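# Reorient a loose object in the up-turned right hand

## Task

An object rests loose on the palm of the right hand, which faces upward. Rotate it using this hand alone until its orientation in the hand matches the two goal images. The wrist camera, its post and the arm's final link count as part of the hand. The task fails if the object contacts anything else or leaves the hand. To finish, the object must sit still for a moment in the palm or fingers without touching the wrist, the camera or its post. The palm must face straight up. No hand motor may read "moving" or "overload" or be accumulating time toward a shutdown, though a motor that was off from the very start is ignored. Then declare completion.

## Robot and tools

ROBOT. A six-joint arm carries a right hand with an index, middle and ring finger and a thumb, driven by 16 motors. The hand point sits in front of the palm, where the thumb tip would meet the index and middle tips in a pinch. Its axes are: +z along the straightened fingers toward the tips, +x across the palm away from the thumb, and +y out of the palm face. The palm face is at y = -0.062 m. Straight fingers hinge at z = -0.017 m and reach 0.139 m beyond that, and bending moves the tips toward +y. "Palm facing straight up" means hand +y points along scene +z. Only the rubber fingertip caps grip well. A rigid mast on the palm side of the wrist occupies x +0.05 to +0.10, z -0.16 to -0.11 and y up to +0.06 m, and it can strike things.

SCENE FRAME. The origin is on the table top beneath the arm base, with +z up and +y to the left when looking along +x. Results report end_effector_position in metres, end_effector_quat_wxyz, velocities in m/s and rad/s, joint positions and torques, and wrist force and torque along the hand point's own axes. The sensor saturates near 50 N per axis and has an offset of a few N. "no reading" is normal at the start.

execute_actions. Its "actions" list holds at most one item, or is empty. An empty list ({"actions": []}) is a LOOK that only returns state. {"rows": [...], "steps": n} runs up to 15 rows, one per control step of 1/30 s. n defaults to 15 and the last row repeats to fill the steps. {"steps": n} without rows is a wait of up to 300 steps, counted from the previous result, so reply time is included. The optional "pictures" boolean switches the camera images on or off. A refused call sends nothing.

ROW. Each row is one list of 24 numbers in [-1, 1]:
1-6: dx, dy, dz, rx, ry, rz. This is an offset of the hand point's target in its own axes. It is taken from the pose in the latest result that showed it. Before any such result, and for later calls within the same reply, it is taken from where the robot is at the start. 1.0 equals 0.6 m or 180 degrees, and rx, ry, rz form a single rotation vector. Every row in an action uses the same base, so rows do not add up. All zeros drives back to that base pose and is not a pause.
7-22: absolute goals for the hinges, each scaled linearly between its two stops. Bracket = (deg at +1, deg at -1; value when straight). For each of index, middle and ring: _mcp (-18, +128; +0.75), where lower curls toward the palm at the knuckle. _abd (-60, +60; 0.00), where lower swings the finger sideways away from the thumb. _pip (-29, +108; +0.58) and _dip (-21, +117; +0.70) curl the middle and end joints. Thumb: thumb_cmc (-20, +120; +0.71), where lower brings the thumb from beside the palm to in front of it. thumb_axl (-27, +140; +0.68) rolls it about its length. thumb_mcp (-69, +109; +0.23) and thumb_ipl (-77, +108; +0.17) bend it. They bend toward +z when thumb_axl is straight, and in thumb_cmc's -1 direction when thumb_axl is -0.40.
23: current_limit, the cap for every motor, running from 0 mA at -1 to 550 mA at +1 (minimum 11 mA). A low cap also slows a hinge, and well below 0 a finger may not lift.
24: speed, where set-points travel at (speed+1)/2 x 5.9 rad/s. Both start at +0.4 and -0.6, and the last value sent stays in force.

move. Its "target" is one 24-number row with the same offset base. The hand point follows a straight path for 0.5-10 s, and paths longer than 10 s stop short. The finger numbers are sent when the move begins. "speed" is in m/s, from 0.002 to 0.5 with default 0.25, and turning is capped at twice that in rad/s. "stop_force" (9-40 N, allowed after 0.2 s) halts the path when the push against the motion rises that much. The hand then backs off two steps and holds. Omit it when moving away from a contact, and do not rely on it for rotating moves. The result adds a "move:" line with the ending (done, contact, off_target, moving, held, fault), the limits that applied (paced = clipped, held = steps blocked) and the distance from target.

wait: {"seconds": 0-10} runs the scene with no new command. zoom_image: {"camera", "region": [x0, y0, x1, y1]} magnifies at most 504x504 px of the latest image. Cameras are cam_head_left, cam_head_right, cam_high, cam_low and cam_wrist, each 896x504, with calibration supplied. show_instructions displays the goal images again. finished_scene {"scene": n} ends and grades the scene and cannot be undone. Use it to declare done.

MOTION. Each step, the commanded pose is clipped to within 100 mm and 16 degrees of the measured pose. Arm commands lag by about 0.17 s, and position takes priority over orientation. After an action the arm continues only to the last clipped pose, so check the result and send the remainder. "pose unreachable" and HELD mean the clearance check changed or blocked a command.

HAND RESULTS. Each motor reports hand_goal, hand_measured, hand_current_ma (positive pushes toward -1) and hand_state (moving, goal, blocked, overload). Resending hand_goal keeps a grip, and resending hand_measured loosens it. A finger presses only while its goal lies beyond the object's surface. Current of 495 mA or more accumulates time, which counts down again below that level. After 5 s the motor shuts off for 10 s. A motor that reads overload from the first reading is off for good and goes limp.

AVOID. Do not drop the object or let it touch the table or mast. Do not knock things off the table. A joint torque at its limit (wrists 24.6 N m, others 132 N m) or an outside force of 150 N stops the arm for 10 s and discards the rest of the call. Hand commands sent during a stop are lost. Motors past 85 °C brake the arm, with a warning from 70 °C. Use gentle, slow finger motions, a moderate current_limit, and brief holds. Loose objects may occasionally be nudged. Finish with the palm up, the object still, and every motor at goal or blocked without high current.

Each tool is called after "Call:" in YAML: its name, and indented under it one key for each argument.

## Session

Call:
show_instructions:

Reference images for this scene: goal picture from the wrist camera place, goal picture looking into the palm.

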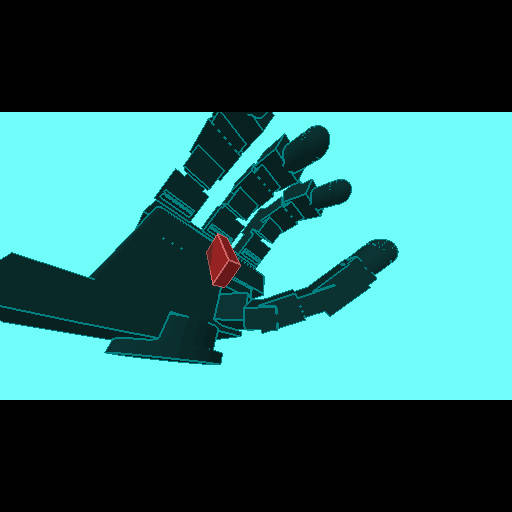

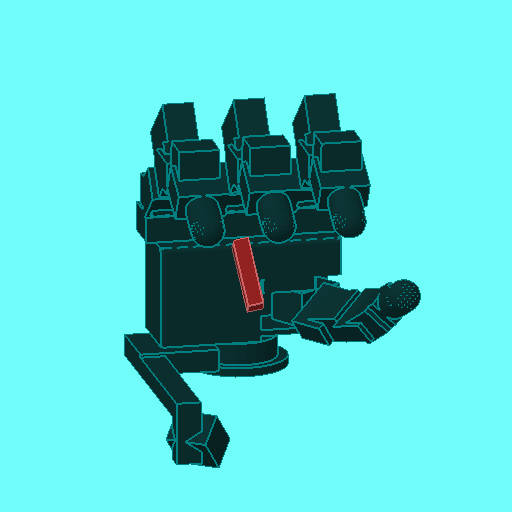

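Call:
execute_actions:
  actions: []

Call:
zoom_image:
  camera: "cam_wrist"
  region: [240,130,540,360]

Scene clock: 0.00 s of 4800.00 s.
end_effector_position=(+0.6099, +0.0593, +0.4944) hand_goal=(+0.046, +0.000, -0.008, +0.280, +0.046, +0.000, -0.008, +0.280, +0.046, +0.000, -0.008, +0.280, -0.104, +0.266, +0.032, -0.018) hand_measured=(+0.060, +0.000, -0.006, +0.282, +0.062, +0.000, -0.006, +0.282, +0.060, +0.000, -0.006, +0.282, -0.092, +0.270, +0.034, -0.016) hand_current_ma=(+82, +0, +13, +12, +83, +0, +14, +12, +82, +0, +13, +13, +65, +24, +10, +12) hand_state=(goal, goal, goal, goal, goal, goal, goal, goal, goal, goal, goal, goal, goal, goal, goal, goal) hand_current_limit=0.40 hand_speed=-0.60 end_effector_quat_wxyz=(+0.505, +0.462, +0.530, +0.501) end_effector_velocity=(-0.000, +0.000, +0.001) end_effector_angular_velocity=(-0.000, -0.002, +0.000)
Joint positions: [-0.144 -1.175  2.207 -4.177 -1.315 -0.075]
Joint velocities: [ 0.    -0.    -0.001 -0.001  0.    -0.   ]
Joint torques (N m, as the arm reports them, + toward a larger angle): no reading
Wrist force (N, on the end effector, along its own x y z axes, offset not removed): no reading
Wrist torque (N m, same axes, about the end effector's origin, offset not removed): no reading
Hand target: +0.610, +0.059, +0.494; +0.505, +0.462, +0.530, +0.501
camera_calibration (this result's frames):
cam_wrist: T_world_to_cam=[[0.101376, -0.627321, 0.772134, -0.373621], [-0.715309, -0.585372, -0.38167, 0.605699], [0.691416, -0.513623, -0.508071, -0.00655666], [0, 0, 0, 1]] pos_world=[0.475672, 0.116812, 0.516332]

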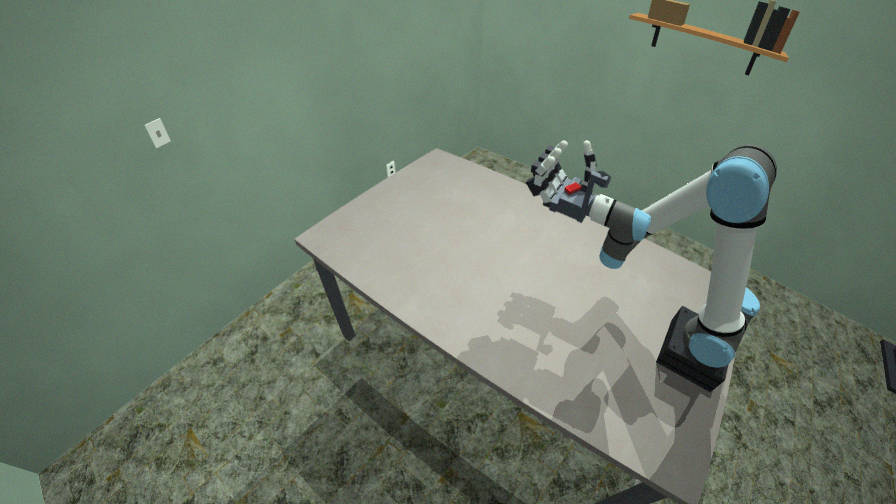

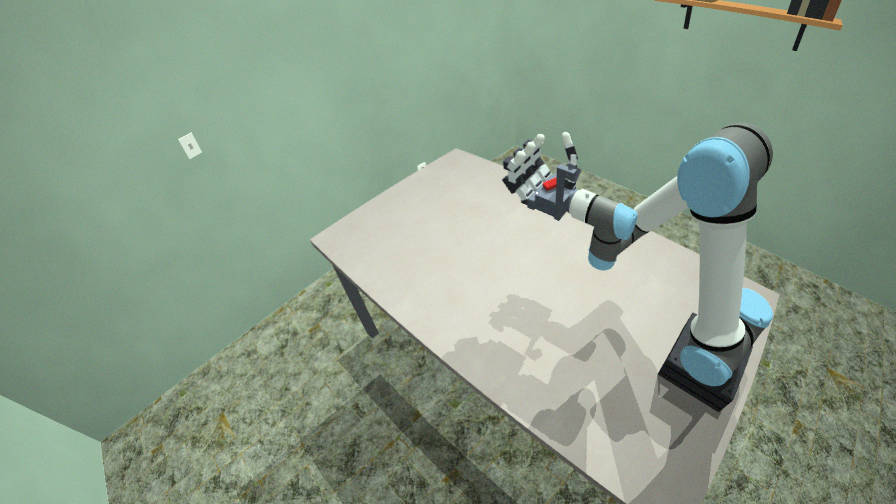

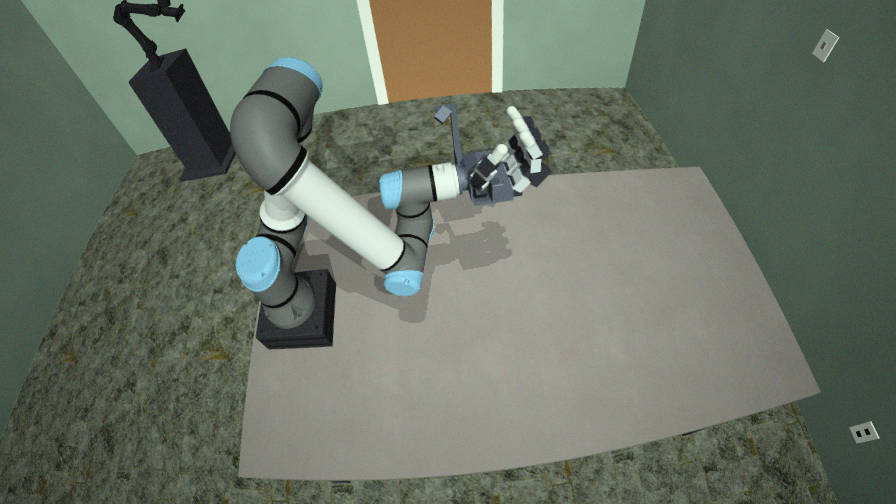

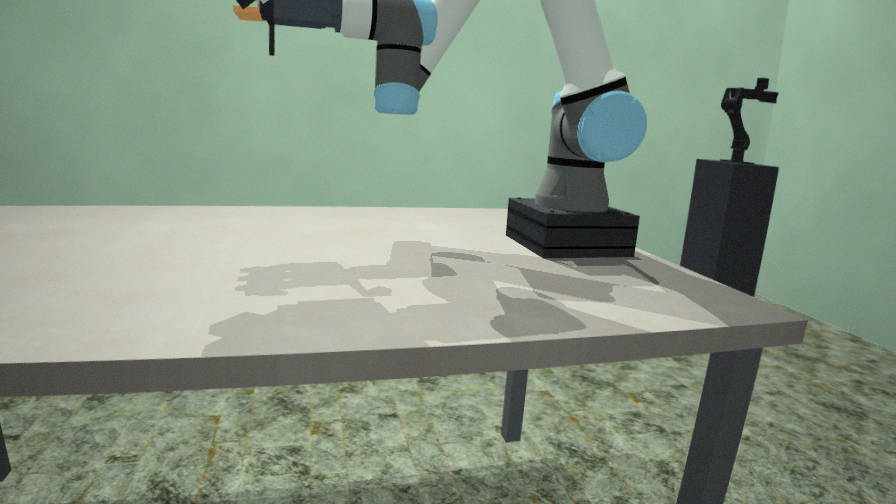

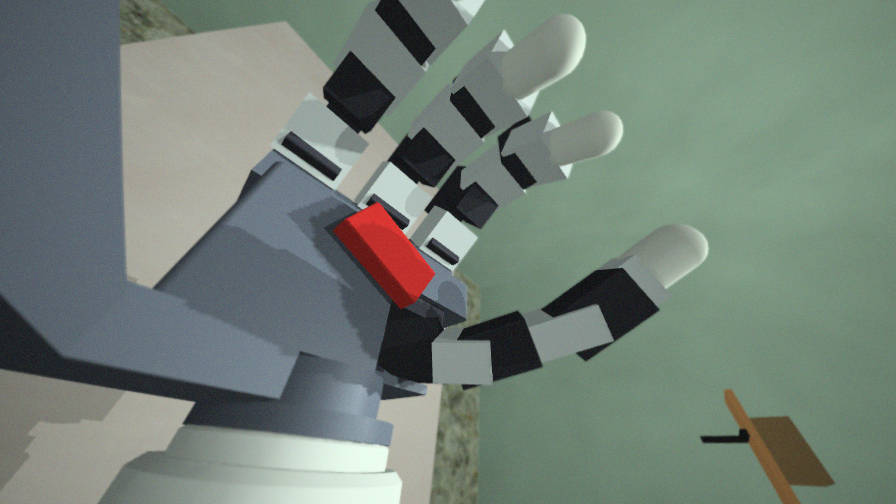

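Region (240, 130, 540, 360) of cam_wrist's 896x504 image, scaled by 1.680, with more detail than that image has; it fills the top 386 rows of this view, and the rest is white.

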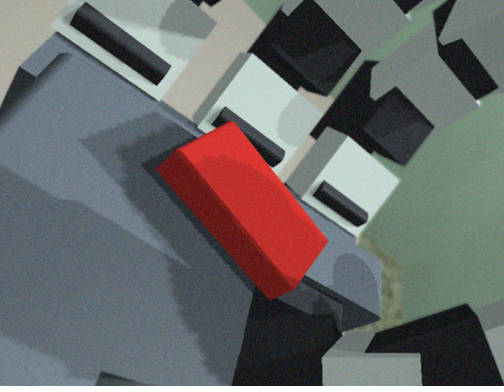

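Call:
move:
  target: [0,0,0,0.0036,0,0.023, 0.3,0.5,0.0,0.28, -0.215,-0.25,-0.853,-0.19, 0.046,0,-0.008,0.28, 0.6,0.266,0.032,-0.018, 0.4,-0.6]
  speed: 0.05

Call:
execute_actions:
  actions:
    - {"rows":[[0,0,0,0,0,0, 0.3,0.5,0.0,0.28, -0.225,0.0,-0.82,-0.245, 0.046,0,-0.008,0.28, 0.6,0.266,0.032,-0.018, 0.4,-0.8]],"steps":15}
  pictures: false

Call:
move:
  target: [0,0,0,0,0,0, 0.3,0.5,0.0,0.28, -0.24,0.26,-0.82,-0.246, 0.046,0,-0.008,0.28, 0.6,0.266,0.032,-0.018, 0.4,-0.8]

Call:
zoom_image:
  camera: "cam_wrist"
  region: [240,130,540,360]

Scene clock: 86.27 s of 4800.00 s.
end_effector_position=(+0.6099, +0.0593, +0.4944) hand_goal=(+0.300, +0.500, +0.000, +0.280, -0.214, -0.250, -0.852, -0.190, +0.046, +0.000, -0.008, +0.280, +0.600, +0.266, +0.032, -0.018) hand_measured=(+0.306, +0.498, -0.002, +0.282, -0.198, -0.248, -0.756, -0.174, +0.060, +0.000, -0.006, +0.282, +0.610, +0.270, +0.034, -0.016) hand_current_ma=(+33, -8, -8, +12, +87, +10, +385, +88, +82, +0, +13, +13, +49, +23, +9, +11) hand_state=(goal, goal, goal, goal, goal, goal, blocked, goal, goal, goal, goal, goal, goal, goal, goal, goal) hand_current_limit=0.40 hand_speed=-0.60 end_effector_quat_wxyz=(+0.484, +0.483, +0.516, +0.515) end_effector_velocity=(-0.000, -0.000, +0.000) end_effector_angular_velocity=(+0.003, +0.000, -0.000)
Joint positions: [-0.128 -1.187  2.209 -4.155 -1.332 -0.006]
Joint velocities: [ 0.001 -0.001  0.001  0.001 -0.001  0.003]
Joint torques (N m, as the arm reports them, + toward a larger angle): [ 10.26 -40.51   0.29   0.07  -1.21   1.91]
Wrist force (N, on the end effector, along its own x y z axes, offset not removed): [1.5 0.4 -1.8]
Wrist torque (N m, same axes, about the end effector's origin, offset not removed): [0.04 0.07 0.26]
Hand target: +0.610, +0.059, +0.494; +0.484, +0.483, +0.516, +0.515
Off the commanded pose: 0.000 m, 0 deg.
After step 90, 82.20 s passed at rest.
move: done
camera_calibration (this result's frames):
cam_wrist: T_world_to_cam=[[0.113252, -0.680548, 0.723898, -0.353862], [-0.721592, -0.557179, -0.410922, 0.622317], [0.682993, -0.475821, -0.554179, 0.0191307], [0, 0, 0, 1]] pos_world=[0.476068, 0.115025, 0.522486]

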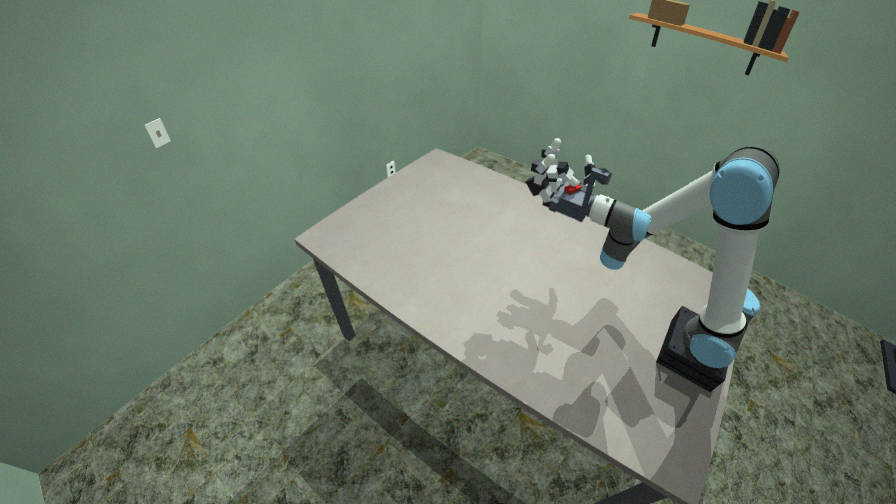

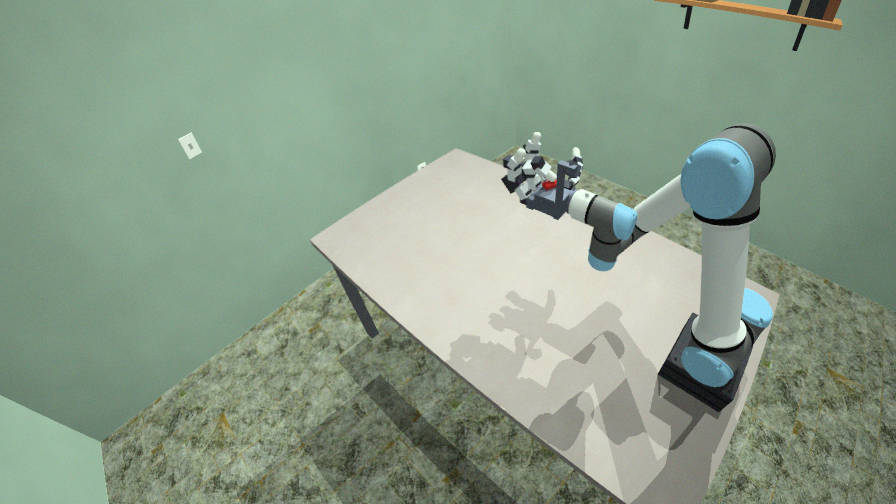

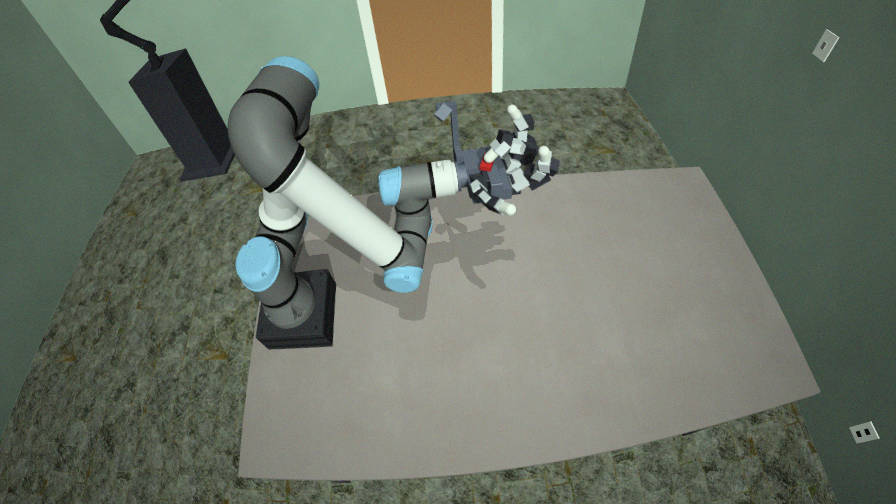

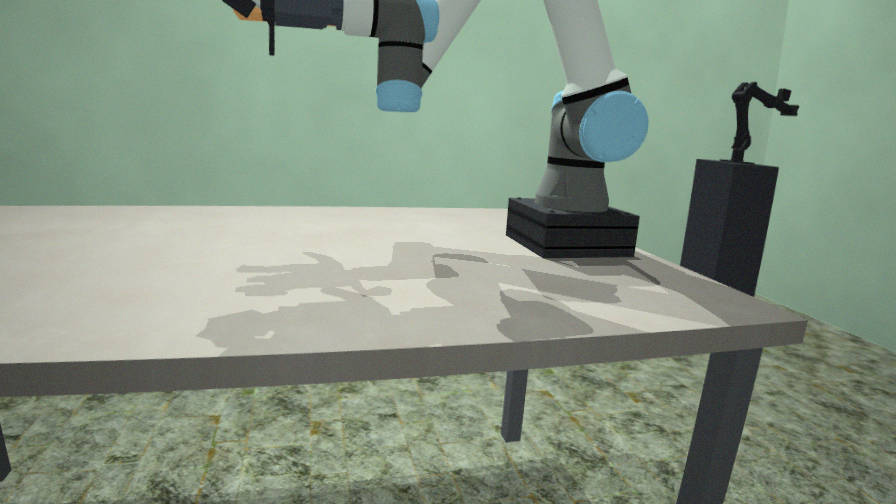

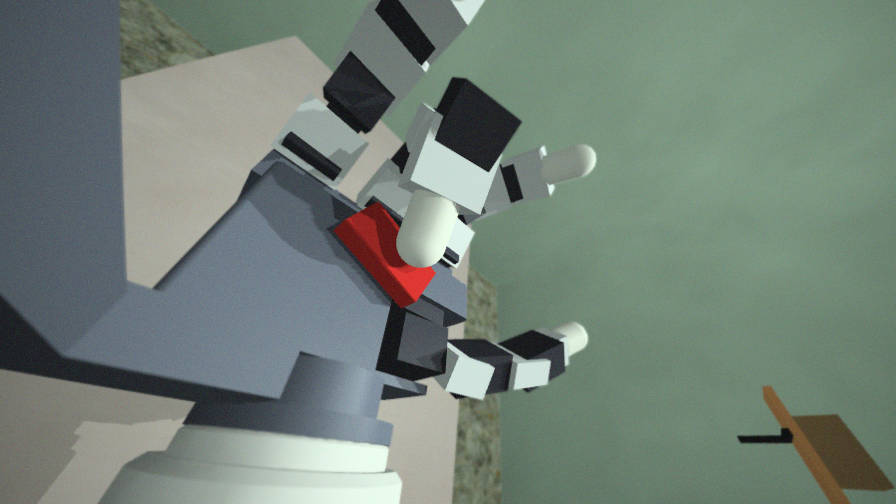

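Scene clock: 86.77 s of 4800.00 s.
end_effector_position=(+0.6099, +0.0593, +0.4944) hand_goal=(+0.300, +0.500, +0.000, +0.280, -0.224, +0.000, -0.820, -0.244, +0.046, +0.000, -0.008, +0.280, +0.600, +0.266, +0.032, -0.018) hand_measured=(+0.306, +0.498, -0.002, +0.282, -0.184, -0.040, -0.756, -0.192, +0.060, +0.000, -0.006, +0.282, +0.610, +0.270, +0.034, -0.016) hand_current_ma=(+33, -8, -8, +12, +216, -135, +320, +302, +82, +0, +13, +13, +49, +23, +9, +11) hand_state=(goal, goal, goal, goal, blocked, moving, blocked, blocked, goal, goal, goal, goal, goal, goal, goal, goal) hand_current_limit=0.40 hand_speed=-0.80 end_effector_quat_wxyz=(+0.484, +0.483, +0.516, +0.515) end_effector_velocity=(-0.000, +0.000, -0.001) end_effector_angular_velocity=(+0.000, +0.002, +0.001)
Joint positions: [-0.128 -1.187  2.209 -4.155 -1.332 -0.006]
Joint velocities: [0.    0.    0.001 0.001 0.001 0.   ]
Joint torques (N m, as the arm reports them, + toward a larger angle): [  6.75 -37.46  -0.02  -0.55  -0.14  -0.26]
Wrist force (N, on the end effector, along its own x y z axes, offset not removed): [1.3 -0.4 0.1]
Wrist torque (N m, same axes, about the end effector's origin, offset not removed): [-0.24 0.06 0.24]
Hand target: +0.610, +0.059, +0.494; +0.484, +0.483, +0.516, +0.515
Off the commanded pose: 0.000 m, 0 deg.
Steps of this call (steps 1 to 15: all 15 steps of this action). Readings (end_effector_position | what the end effector reports):
1: (+0.6099, +0.0593, +0.4944) | hand_goal=(+0.300, +0.500, +0.000, +0.280, -0.224, +0.000, -0.820, -0.244, +0.046, +0.000, -0.008, +0.280, +0.600, +0.266, +0.032, -0.018) hand_measured=(+0.306, +0.498, -0.002, +0.282, -0.198, -0.248, -0.756, -0.174, +0.060, +0.000, -0.006, +0.282, +0.610, +0.270, +0.034, -0.016) hand_current_ma=(+33, -8, -8, +12, +87, +10, +385, +88, +82, +0, +13, +13, +49, +23, +9, +11) hand_state=(goal, goal, goal, goal, moving, moving, moving, moving, goal, goal, goal, goal, goal, goal, goal, goal) hand_current_limit=0.40 hand_speed=-0.80
2: (+0.6099, +0.0593, +0.4944) | hand_goal=(+0.300, +0.500, +0.000, +0.280, -0.224, +0.000, -0.820, -0.244, +0.046, +0.000, -0.008, +0.280, +0.600, +0.266, +0.032, -0.018) hand_measured=(+0.306, +0.498, -0.002, +0.282, -0.198, -0.246, -0.756, -0.174, +0.060, +0.000, -0.006, +0.282, +0.610, +0.270, +0.034, -0.016) hand_current_ma=(+33, -8, -8, +12, +153, -45, +304, +206, +82, +0, +13, +13, +49, +23, +9, +11) hand_state=(goal, goal, goal, goal, moving, moving, moving, moving, goal, goal, goal, goal, goal, goal, goal, goal) hand_current_limit=0.40 hand_speed=-0.80
4: (+0.6099, +0.0593, +0.4944) | hand_goal=(+0.300, +0.500, +0.000, +0.280, -0.224, +0.000, -0.820, -0.244, +0.046, +0.000, -0.008, +0.280, +0.600, +0.266, +0.032, -0.018) hand_measured=(+0.306, +0.498, -0.002, +0.282, -0.198, -0.230, -0.756, -0.182, +0.060, +0.000, -0.006, +0.282, +0.610, +0.270, +0.034, -0.016) hand_current_ma=(+33, -8, -8, +12, +158, -144, +318, +322, +82, +0, +13, +13, +49, +23, +9, +11) hand_state=(goal, goal, goal, goal, moving, moving, blocked, moving, goal, goal, goal, goal, goal, goal, goal, goal) hand_current_limit=0.40 hand_speed=-0.80
8: (+0.6099, +0.0593, +0.4944) | hand_goal=(+0.300, +0.500, +0.000, +0.280, -0.224, +0.000, -0.820, -0.244, +0.046, +0.000, -0.008, +0.280, +0.600, +0.266, +0.032, -0.018) hand_measured=(+0.306, +0.498, -0.002, +0.282, -0.188, -0.172, -0.756, -0.192, +0.060, +0.000, -0.006, +0.282, +0.610, +0.270, +0.034, -0.016) hand_current_ma=(+33, -8, -8, +12, +200, -171, +320, +301, +82, +0, +13, +13, +49, +23, +9, +11) hand_state=(goal, goal, goal, goal, moving, moving, blocked, moving, goal, goal, goal, goal, goal, goal, goal, goal) hand_current_limit=0.40 hand_speed=-0.80
15: the state above

Scene clock: 87.73 s of 4800.00 s.
end_effector_position=(+0.6099, +0.0593, +0.4944) hand_goal=(+0.300, +0.500, +0.000, +0.280, -0.240, +0.260, -0.820, -0.246, +0.046, +0.000, -0.008, +0.280, +0.600, +0.266, +0.032, -0.018) hand_measured=(+0.306, +0.498, -0.002, +0.282, -0.184, +0.250, -0.756, -0.204, +0.060, +0.000, -0.006, +0.282, +0.610, +0.270, +0.034, -0.016) hand_current_ma=(+33, -8, -8, +12, +302, -47, +320, +249, +82, +0, +13, +13, +49, +23, +9, +11) hand_state=(goal, goal, goal, goal, blocked, goal, blocked, blocked, goal, goal, goal, goal, goal, goal, goal, goal) hand_current_limit=0.40 hand_speed=-0.80 end_effector_quat_wxyz=(+0.484, +0.483, +0.516, +0.515) end_effector_velocity=(-0.000, -0.000, -0.001) end_effector_angular_velocity=(+0.000, +0.001, -0.000)
Joint positions: [-0.128 -1.187  2.209 -4.155 -1.332 -0.006]
Joint velocities: [-0.     0.001  0.001 -0.001 -0.     0.   ]
Joint torques (N m, as the arm reports them, + toward a larger angle): [  5.53 -36.45  -0.27  -1.13   0.63  -1.46]
Wrist force (N, on the end effector, along its own x y z axes, offset not removed): [-1.3 2.2 0.6]
Wrist torque (N m, same axes, about the end effector's origin, offset not removed): [0.17 0.46 0.15]
Hand target: +0.610, +0.059, +0.494; +0.484, +0.483, +0.516, +0.515
Off the commanded pose: 0.000 m, 0 deg.
move: done
camera_calibration (this result's frames):
cam_wrist: T_world_to_cam=[[0.113266, -0.680616, 0.723832, -0.353834], [-0.721602, -0.557139, -0.410959, 0.622339], [0.68298, -0.47577, -0.554239, 0.0191653], [0, 0, 0, 1]] pos_world=[0.476069, 0.115023, 0.522494]

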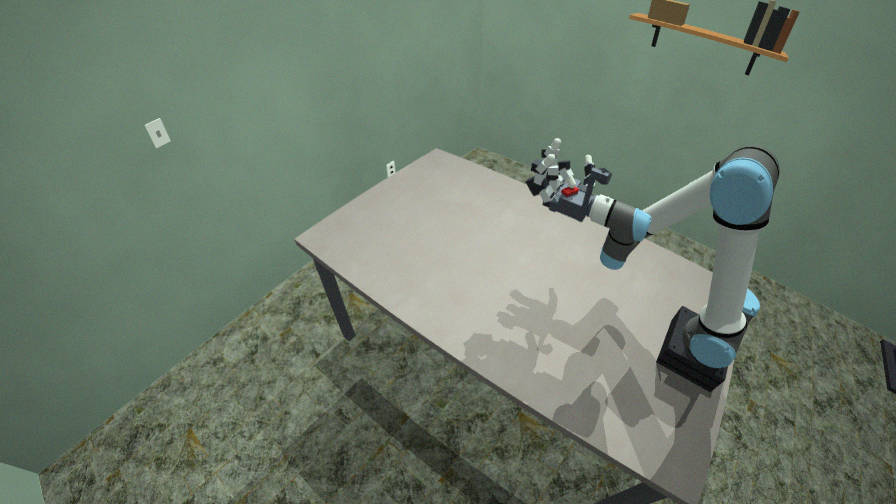

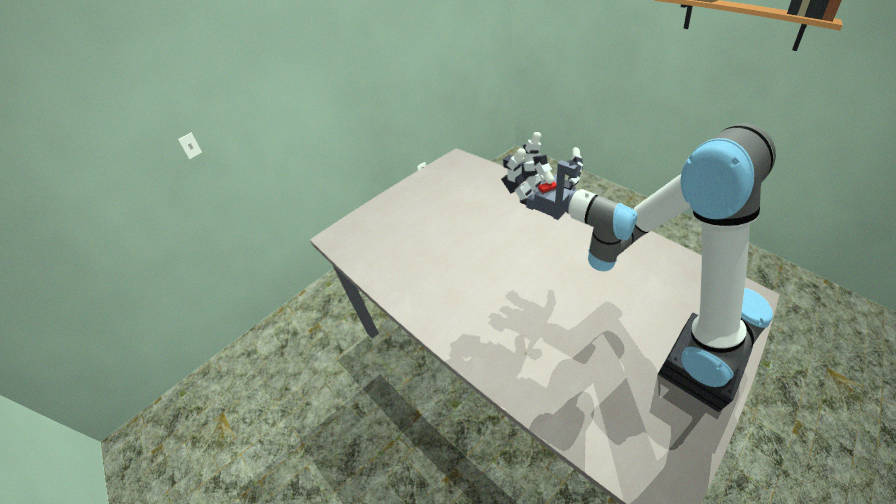

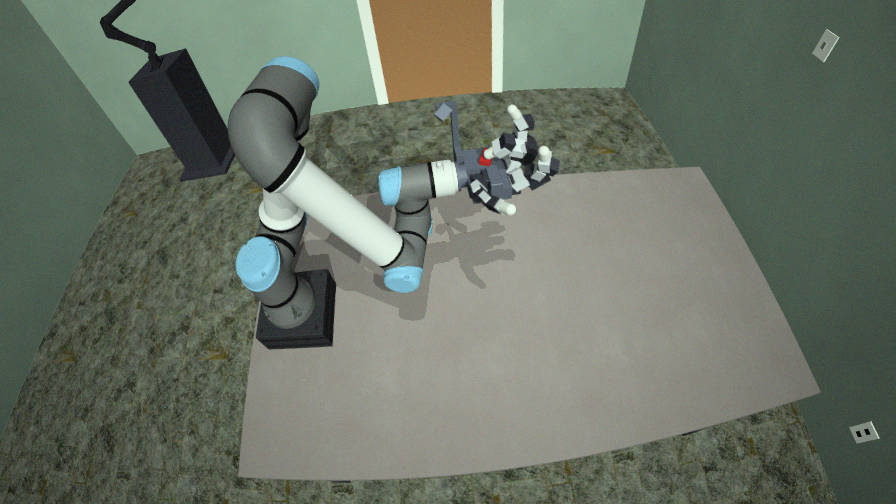

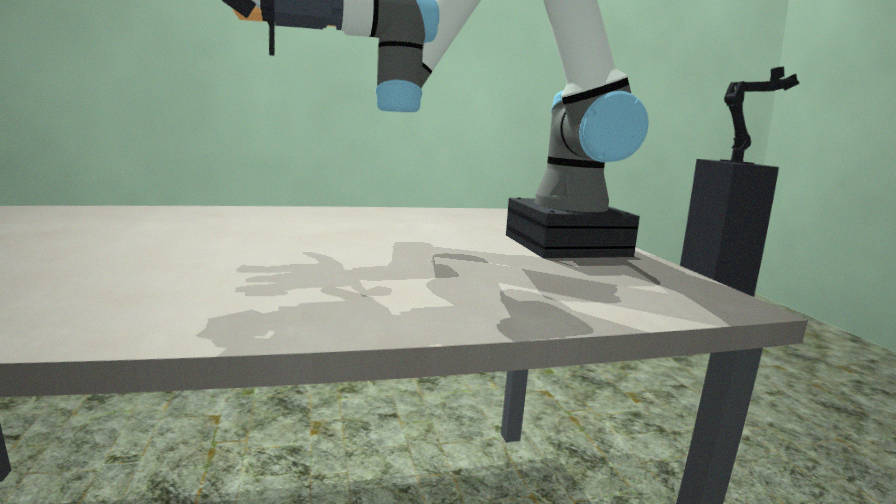

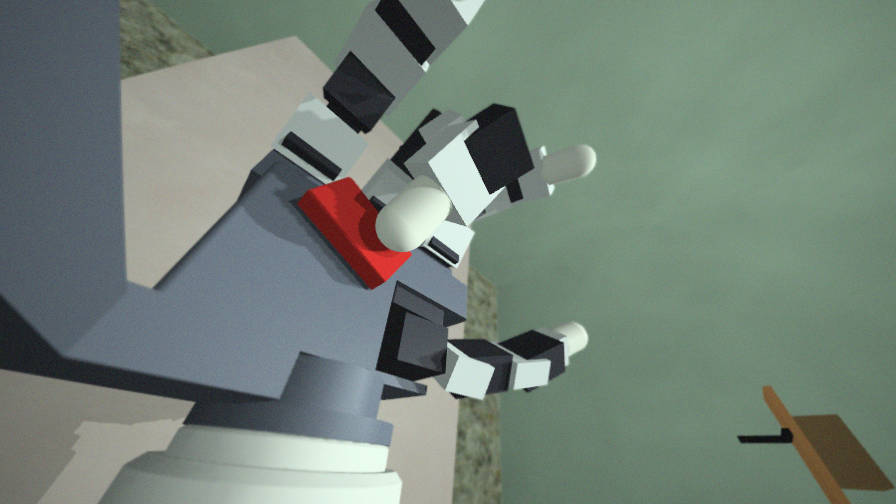

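Region (240, 130, 540, 360) of cam_wrist's 896x504 image, scaled by 1.680, with more detail than that image has; it fills the top 386 rows of this view, and the rest is white.

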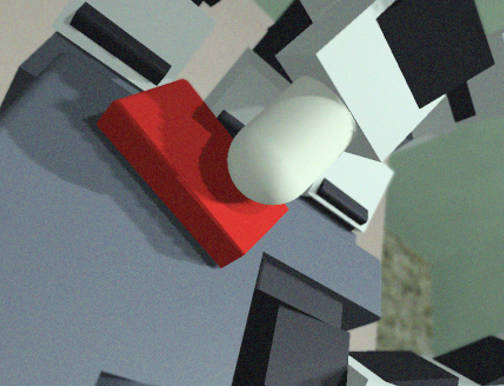

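Call:
execute_actions:
  actions: []

Call:
show_instructions:

Scene clock: 99.67 s of 4800.00 s.
end_effector_position=(+0.6099, +0.0593, +0.4944) hand_goal=(+0.300, +0.500, +0.000, +0.280, -0.240, +0.260, -0.820, -0.246, +0.046, +0.000, -0.008, +0.280, +0.600, +0.266, +0.032, -0.018) hand_measured=(+0.306, +0.498, -0.002, +0.282, -0.184, +0.250, -0.756, -0.204, +0.060, +0.000, -0.006, +0.282, +0.610, +0.270, +0.034, -0.016) hand_current_ma=(+33, -8, -8, +12, +302, -47, +320, +249, +82, +0, +13, +13, +49, +23, +9, +11) hand_state=(goal, goal, goal, goal, blocked, goal, blocked, blocked, goal, goal, goal, goal, goal, goal, goal, goal) hand_current_limit=0.40 hand_speed=-0.80 end_effector_quat_wxyz=(+0.484, +0.483, +0.516, +0.515) end_effector_velocity=(+0.000, +0.000, +0.001) end_effector_angular_velocity=(-0.000, -0.001, +0.001)
Joint positions: [-0.128 -1.187  2.209 -4.155 -1.332 -0.006]
Joint velocities: [ 0.    -0.    -0.001 -0.     0.     0.   ]
Joint torques (N m, as the arm reports them, + toward a larger angle): [  5.02 -37.36  -0.24  -1.25   0.67  -1.47]
Wrist force (N, on the end effector, along its own x y z axes, offset not removed): [1.1 0.5 -3.5]
Wrist torque (N m, same axes, about the end effector's origin, offset not removed): [0.22 0.07 0.42]
Hand target: +0.610, +0.059, +0.494; +0.484, +0.483, +0.516, +0.515
Off the commanded pose: 0.000 m, 0 deg.
Steps of this call (steps 1 to 90: nothing new was sent; then 8.93 s passed at rest). Readings (end_effector_position | what the end effector reports):
1: (+0.6099, +0.0593, +0.4944) | hand_goal=(+0.300, +0.500, +0.000, +0.280, -0.240, +0.260, -0.820, -0.246, +0.046, +0.000, -0.008, +0.280, +0.600, +0.266, +0.032, -0.018) hand_measured=(+0.306, +0.498, -0.002, +0.282, -0.184, +0.250, -0.756, -0.204, +0.060, +0.000, -0.006, +0.282, +0.610, +0.270, +0.034, -0.016) hand_current_ma=(+33, -8, -8, +12, +302, -47, +320, +249, +82, +0, +13, +13, +49, +23, +9, +11) hand_state=(goal, goal, goal, goal, blocked, goal, blocked, blocked, goal, goal, goal, goal, goal, goal, goal, goal) hand_current_limit=0.40 hand_speed=-0.80
2: (+0.6099, +0.0593, +0.4944) | hand_goal=(+0.300, +0.500, +0.000, +0.280, -0.240, +0.260, -0.820, -0.246, +0.046, +0.000, -0.008, +0.280, +0.600, +0.266, +0.032, -0.018) hand_measured=(+0.306, +0.498, -0.002, +0.282, -0.184, +0.250, -0.756, -0.204, +0.060, +0.000, -0.006, +0.282, +0.610, +0.270, +0.034, -0.016) hand_current_ma=(+33, -8, -8, +12, +302, -47, +320, +249, +82, +0, +13, +13, +49, +23, +9, +11) hand_state=(goal, goal, goal, goal, blocked, goal, blocked, blocked, goal, goal, goal, goal, goal, goal, goal, goal) hand_current_limit=0.40 hand_speed=-0.80
4: (+0.6099, +0.0593, +0.4944) | hand_goal=(+0.300, +0.500, +0.000, +0.280, -0.240, +0.260, -0.820, -0.246, +0.046, +0.000, -0.008, +0.280, +0.600, +0.266, +0.032, -0.018) hand_measured=(+0.306, +0.498, -0.002, +0.282, -0.184, +0.250, -0.756, -0.204, +0.060, +0.000, -0.006, +0.282, +0.610, +0.270, +0.034, -0.016) hand_current_ma=(+33, -8, -8, +12, +301, -47, +320, +249, +82, +0, +13, +13, +49, +23, +9, +11) hand_state=(goal, goal, goal, goal, blocked, goal, blocked, blocked, goal, goal, goal, goal, goal, goal, goal, goal) hand_current_limit=0.40 hand_speed=-0.80
8: (+0.6099, +0.0593, +0.4944) | hand_goal=(+0.300, +0.500, +0.000, +0.280, -0.240, +0.260, -0.820, -0.246, +0.046, +0.000, -0.008, +0.280, +0.600, +0.266, +0.032, -0.018) hand_measured=(+0.306, +0.498, -0.002, +0.282, -0.184, +0.250, -0.756, -0.204, +0.060, +0.000, -0.006, +0.282, +0.610, +0.270, +0.034, -0.016) hand_current_ma=(+33, -8, -8, +12, +302, -47, +320, +249, +82, +0, +13, +13, +49, +23, +9, +11) hand_state=(goal, goal, goal, goal, blocked, goal, blocked, blocked, goal, goal, goal, goal, goal, goal, goal, goal) hand_current_limit=0.40 hand_speed=-0.80
90: the state above
camera_calibration (this result's frames):
cam_wrist: T_world_to_cam=[[0.113266, -0.680616, 0.723832, -0.353834], [-0.721602, -0.557139, -0.410959, 0.622339], [0.68298, -0.475771, -0.554239, 0.0191653], [0, 0, 0, 1]] pos_world=[0.476069, 0.115023, 0.522494]

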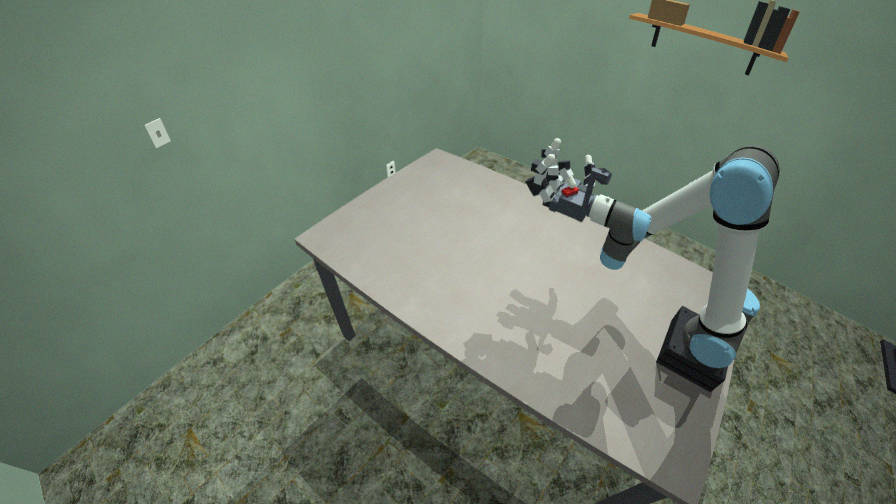

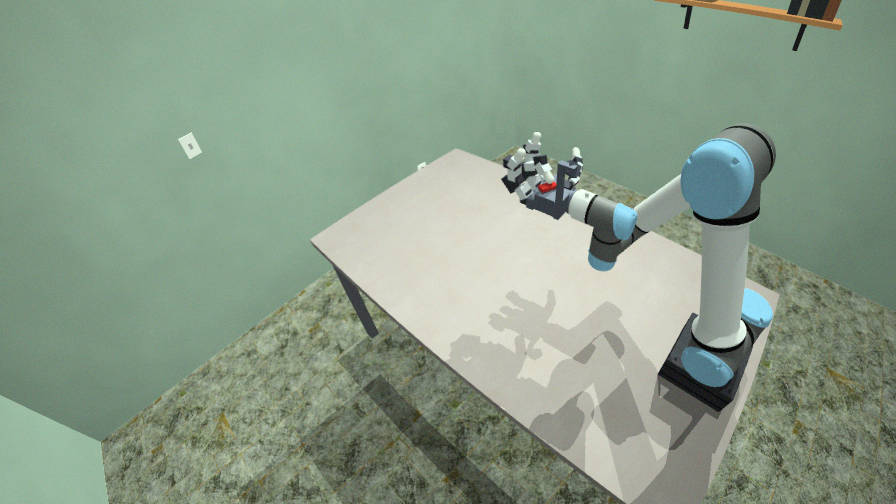

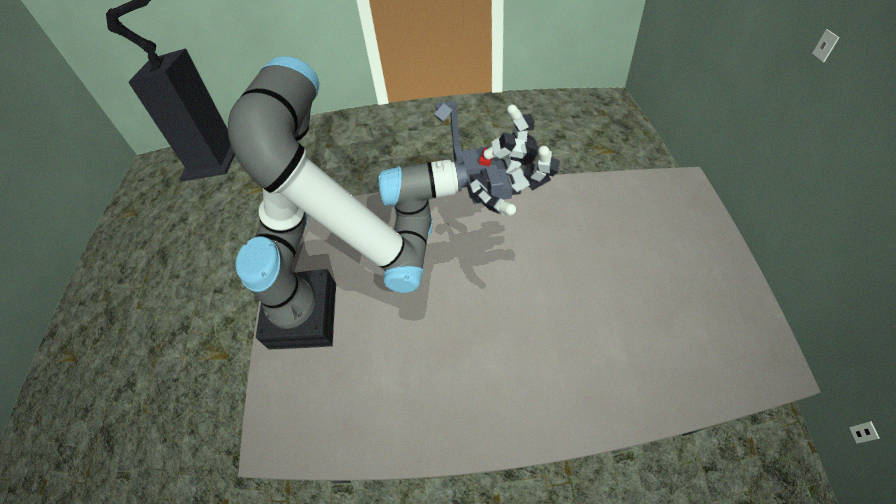

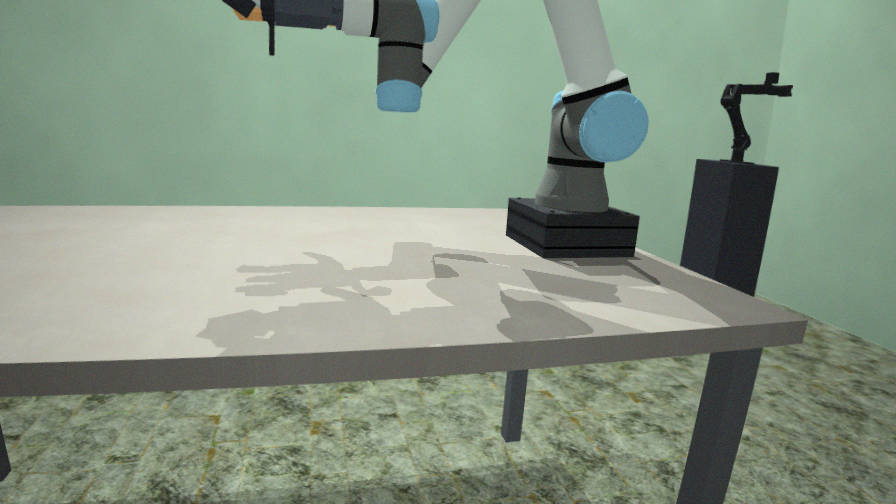

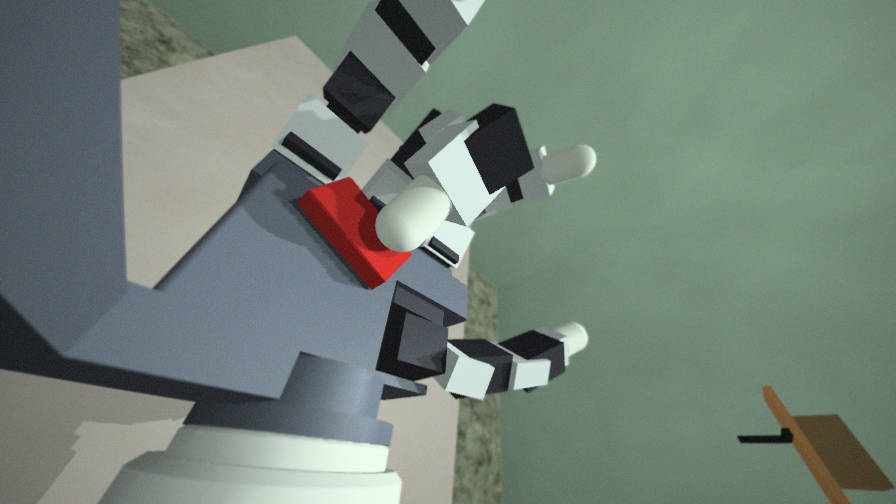

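Reference images for this scene: goal picture from the wrist camera place, goal picture looking into the palm.

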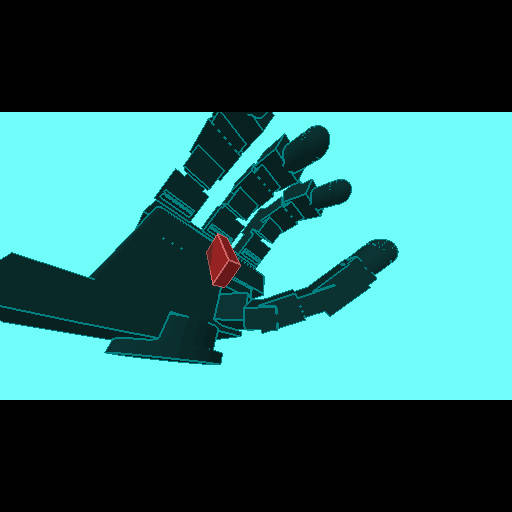

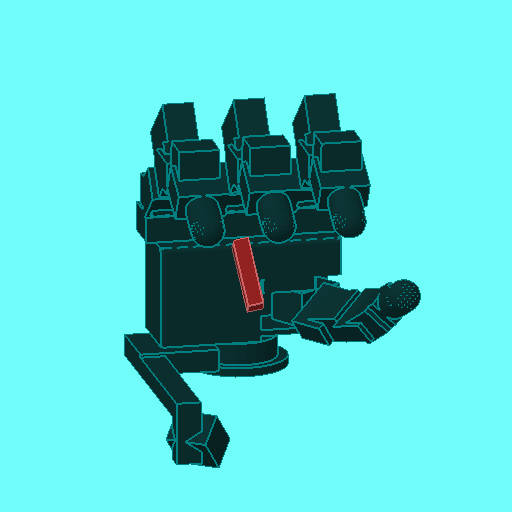

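Call:
zoom_image:
  camera: "cam_wrist"
  region: [270, 150, 450, 310]

Call:
zoom_image:
  camera: "cam_head_left"
  region: [530, 150, 610, 220]

Region (270, 150, 450, 310) of cam_wrist's 896x504 image, scaled by 2.800, with more detail than that image has.

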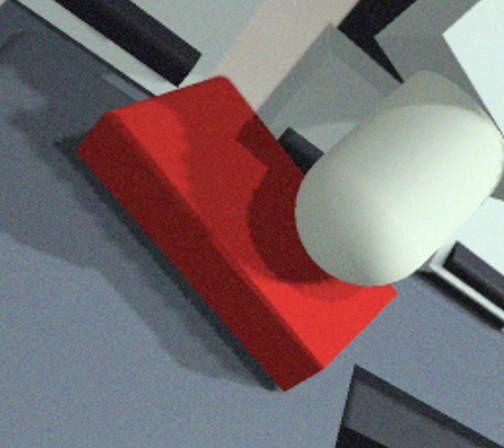

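Region (530, 150, 610, 220) of cam_head_left's 896x504 image, scaled by 6.300, with more detail than that image has; it fills the top 441 rows of this view, and the rest is white.

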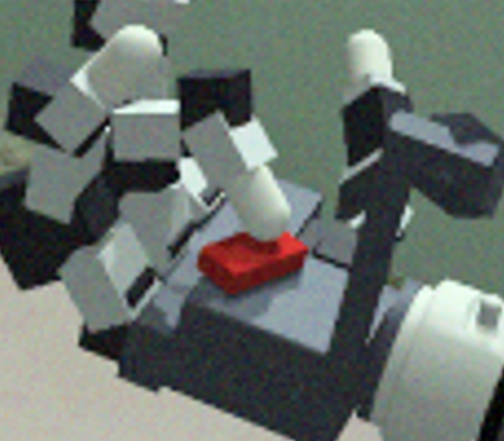

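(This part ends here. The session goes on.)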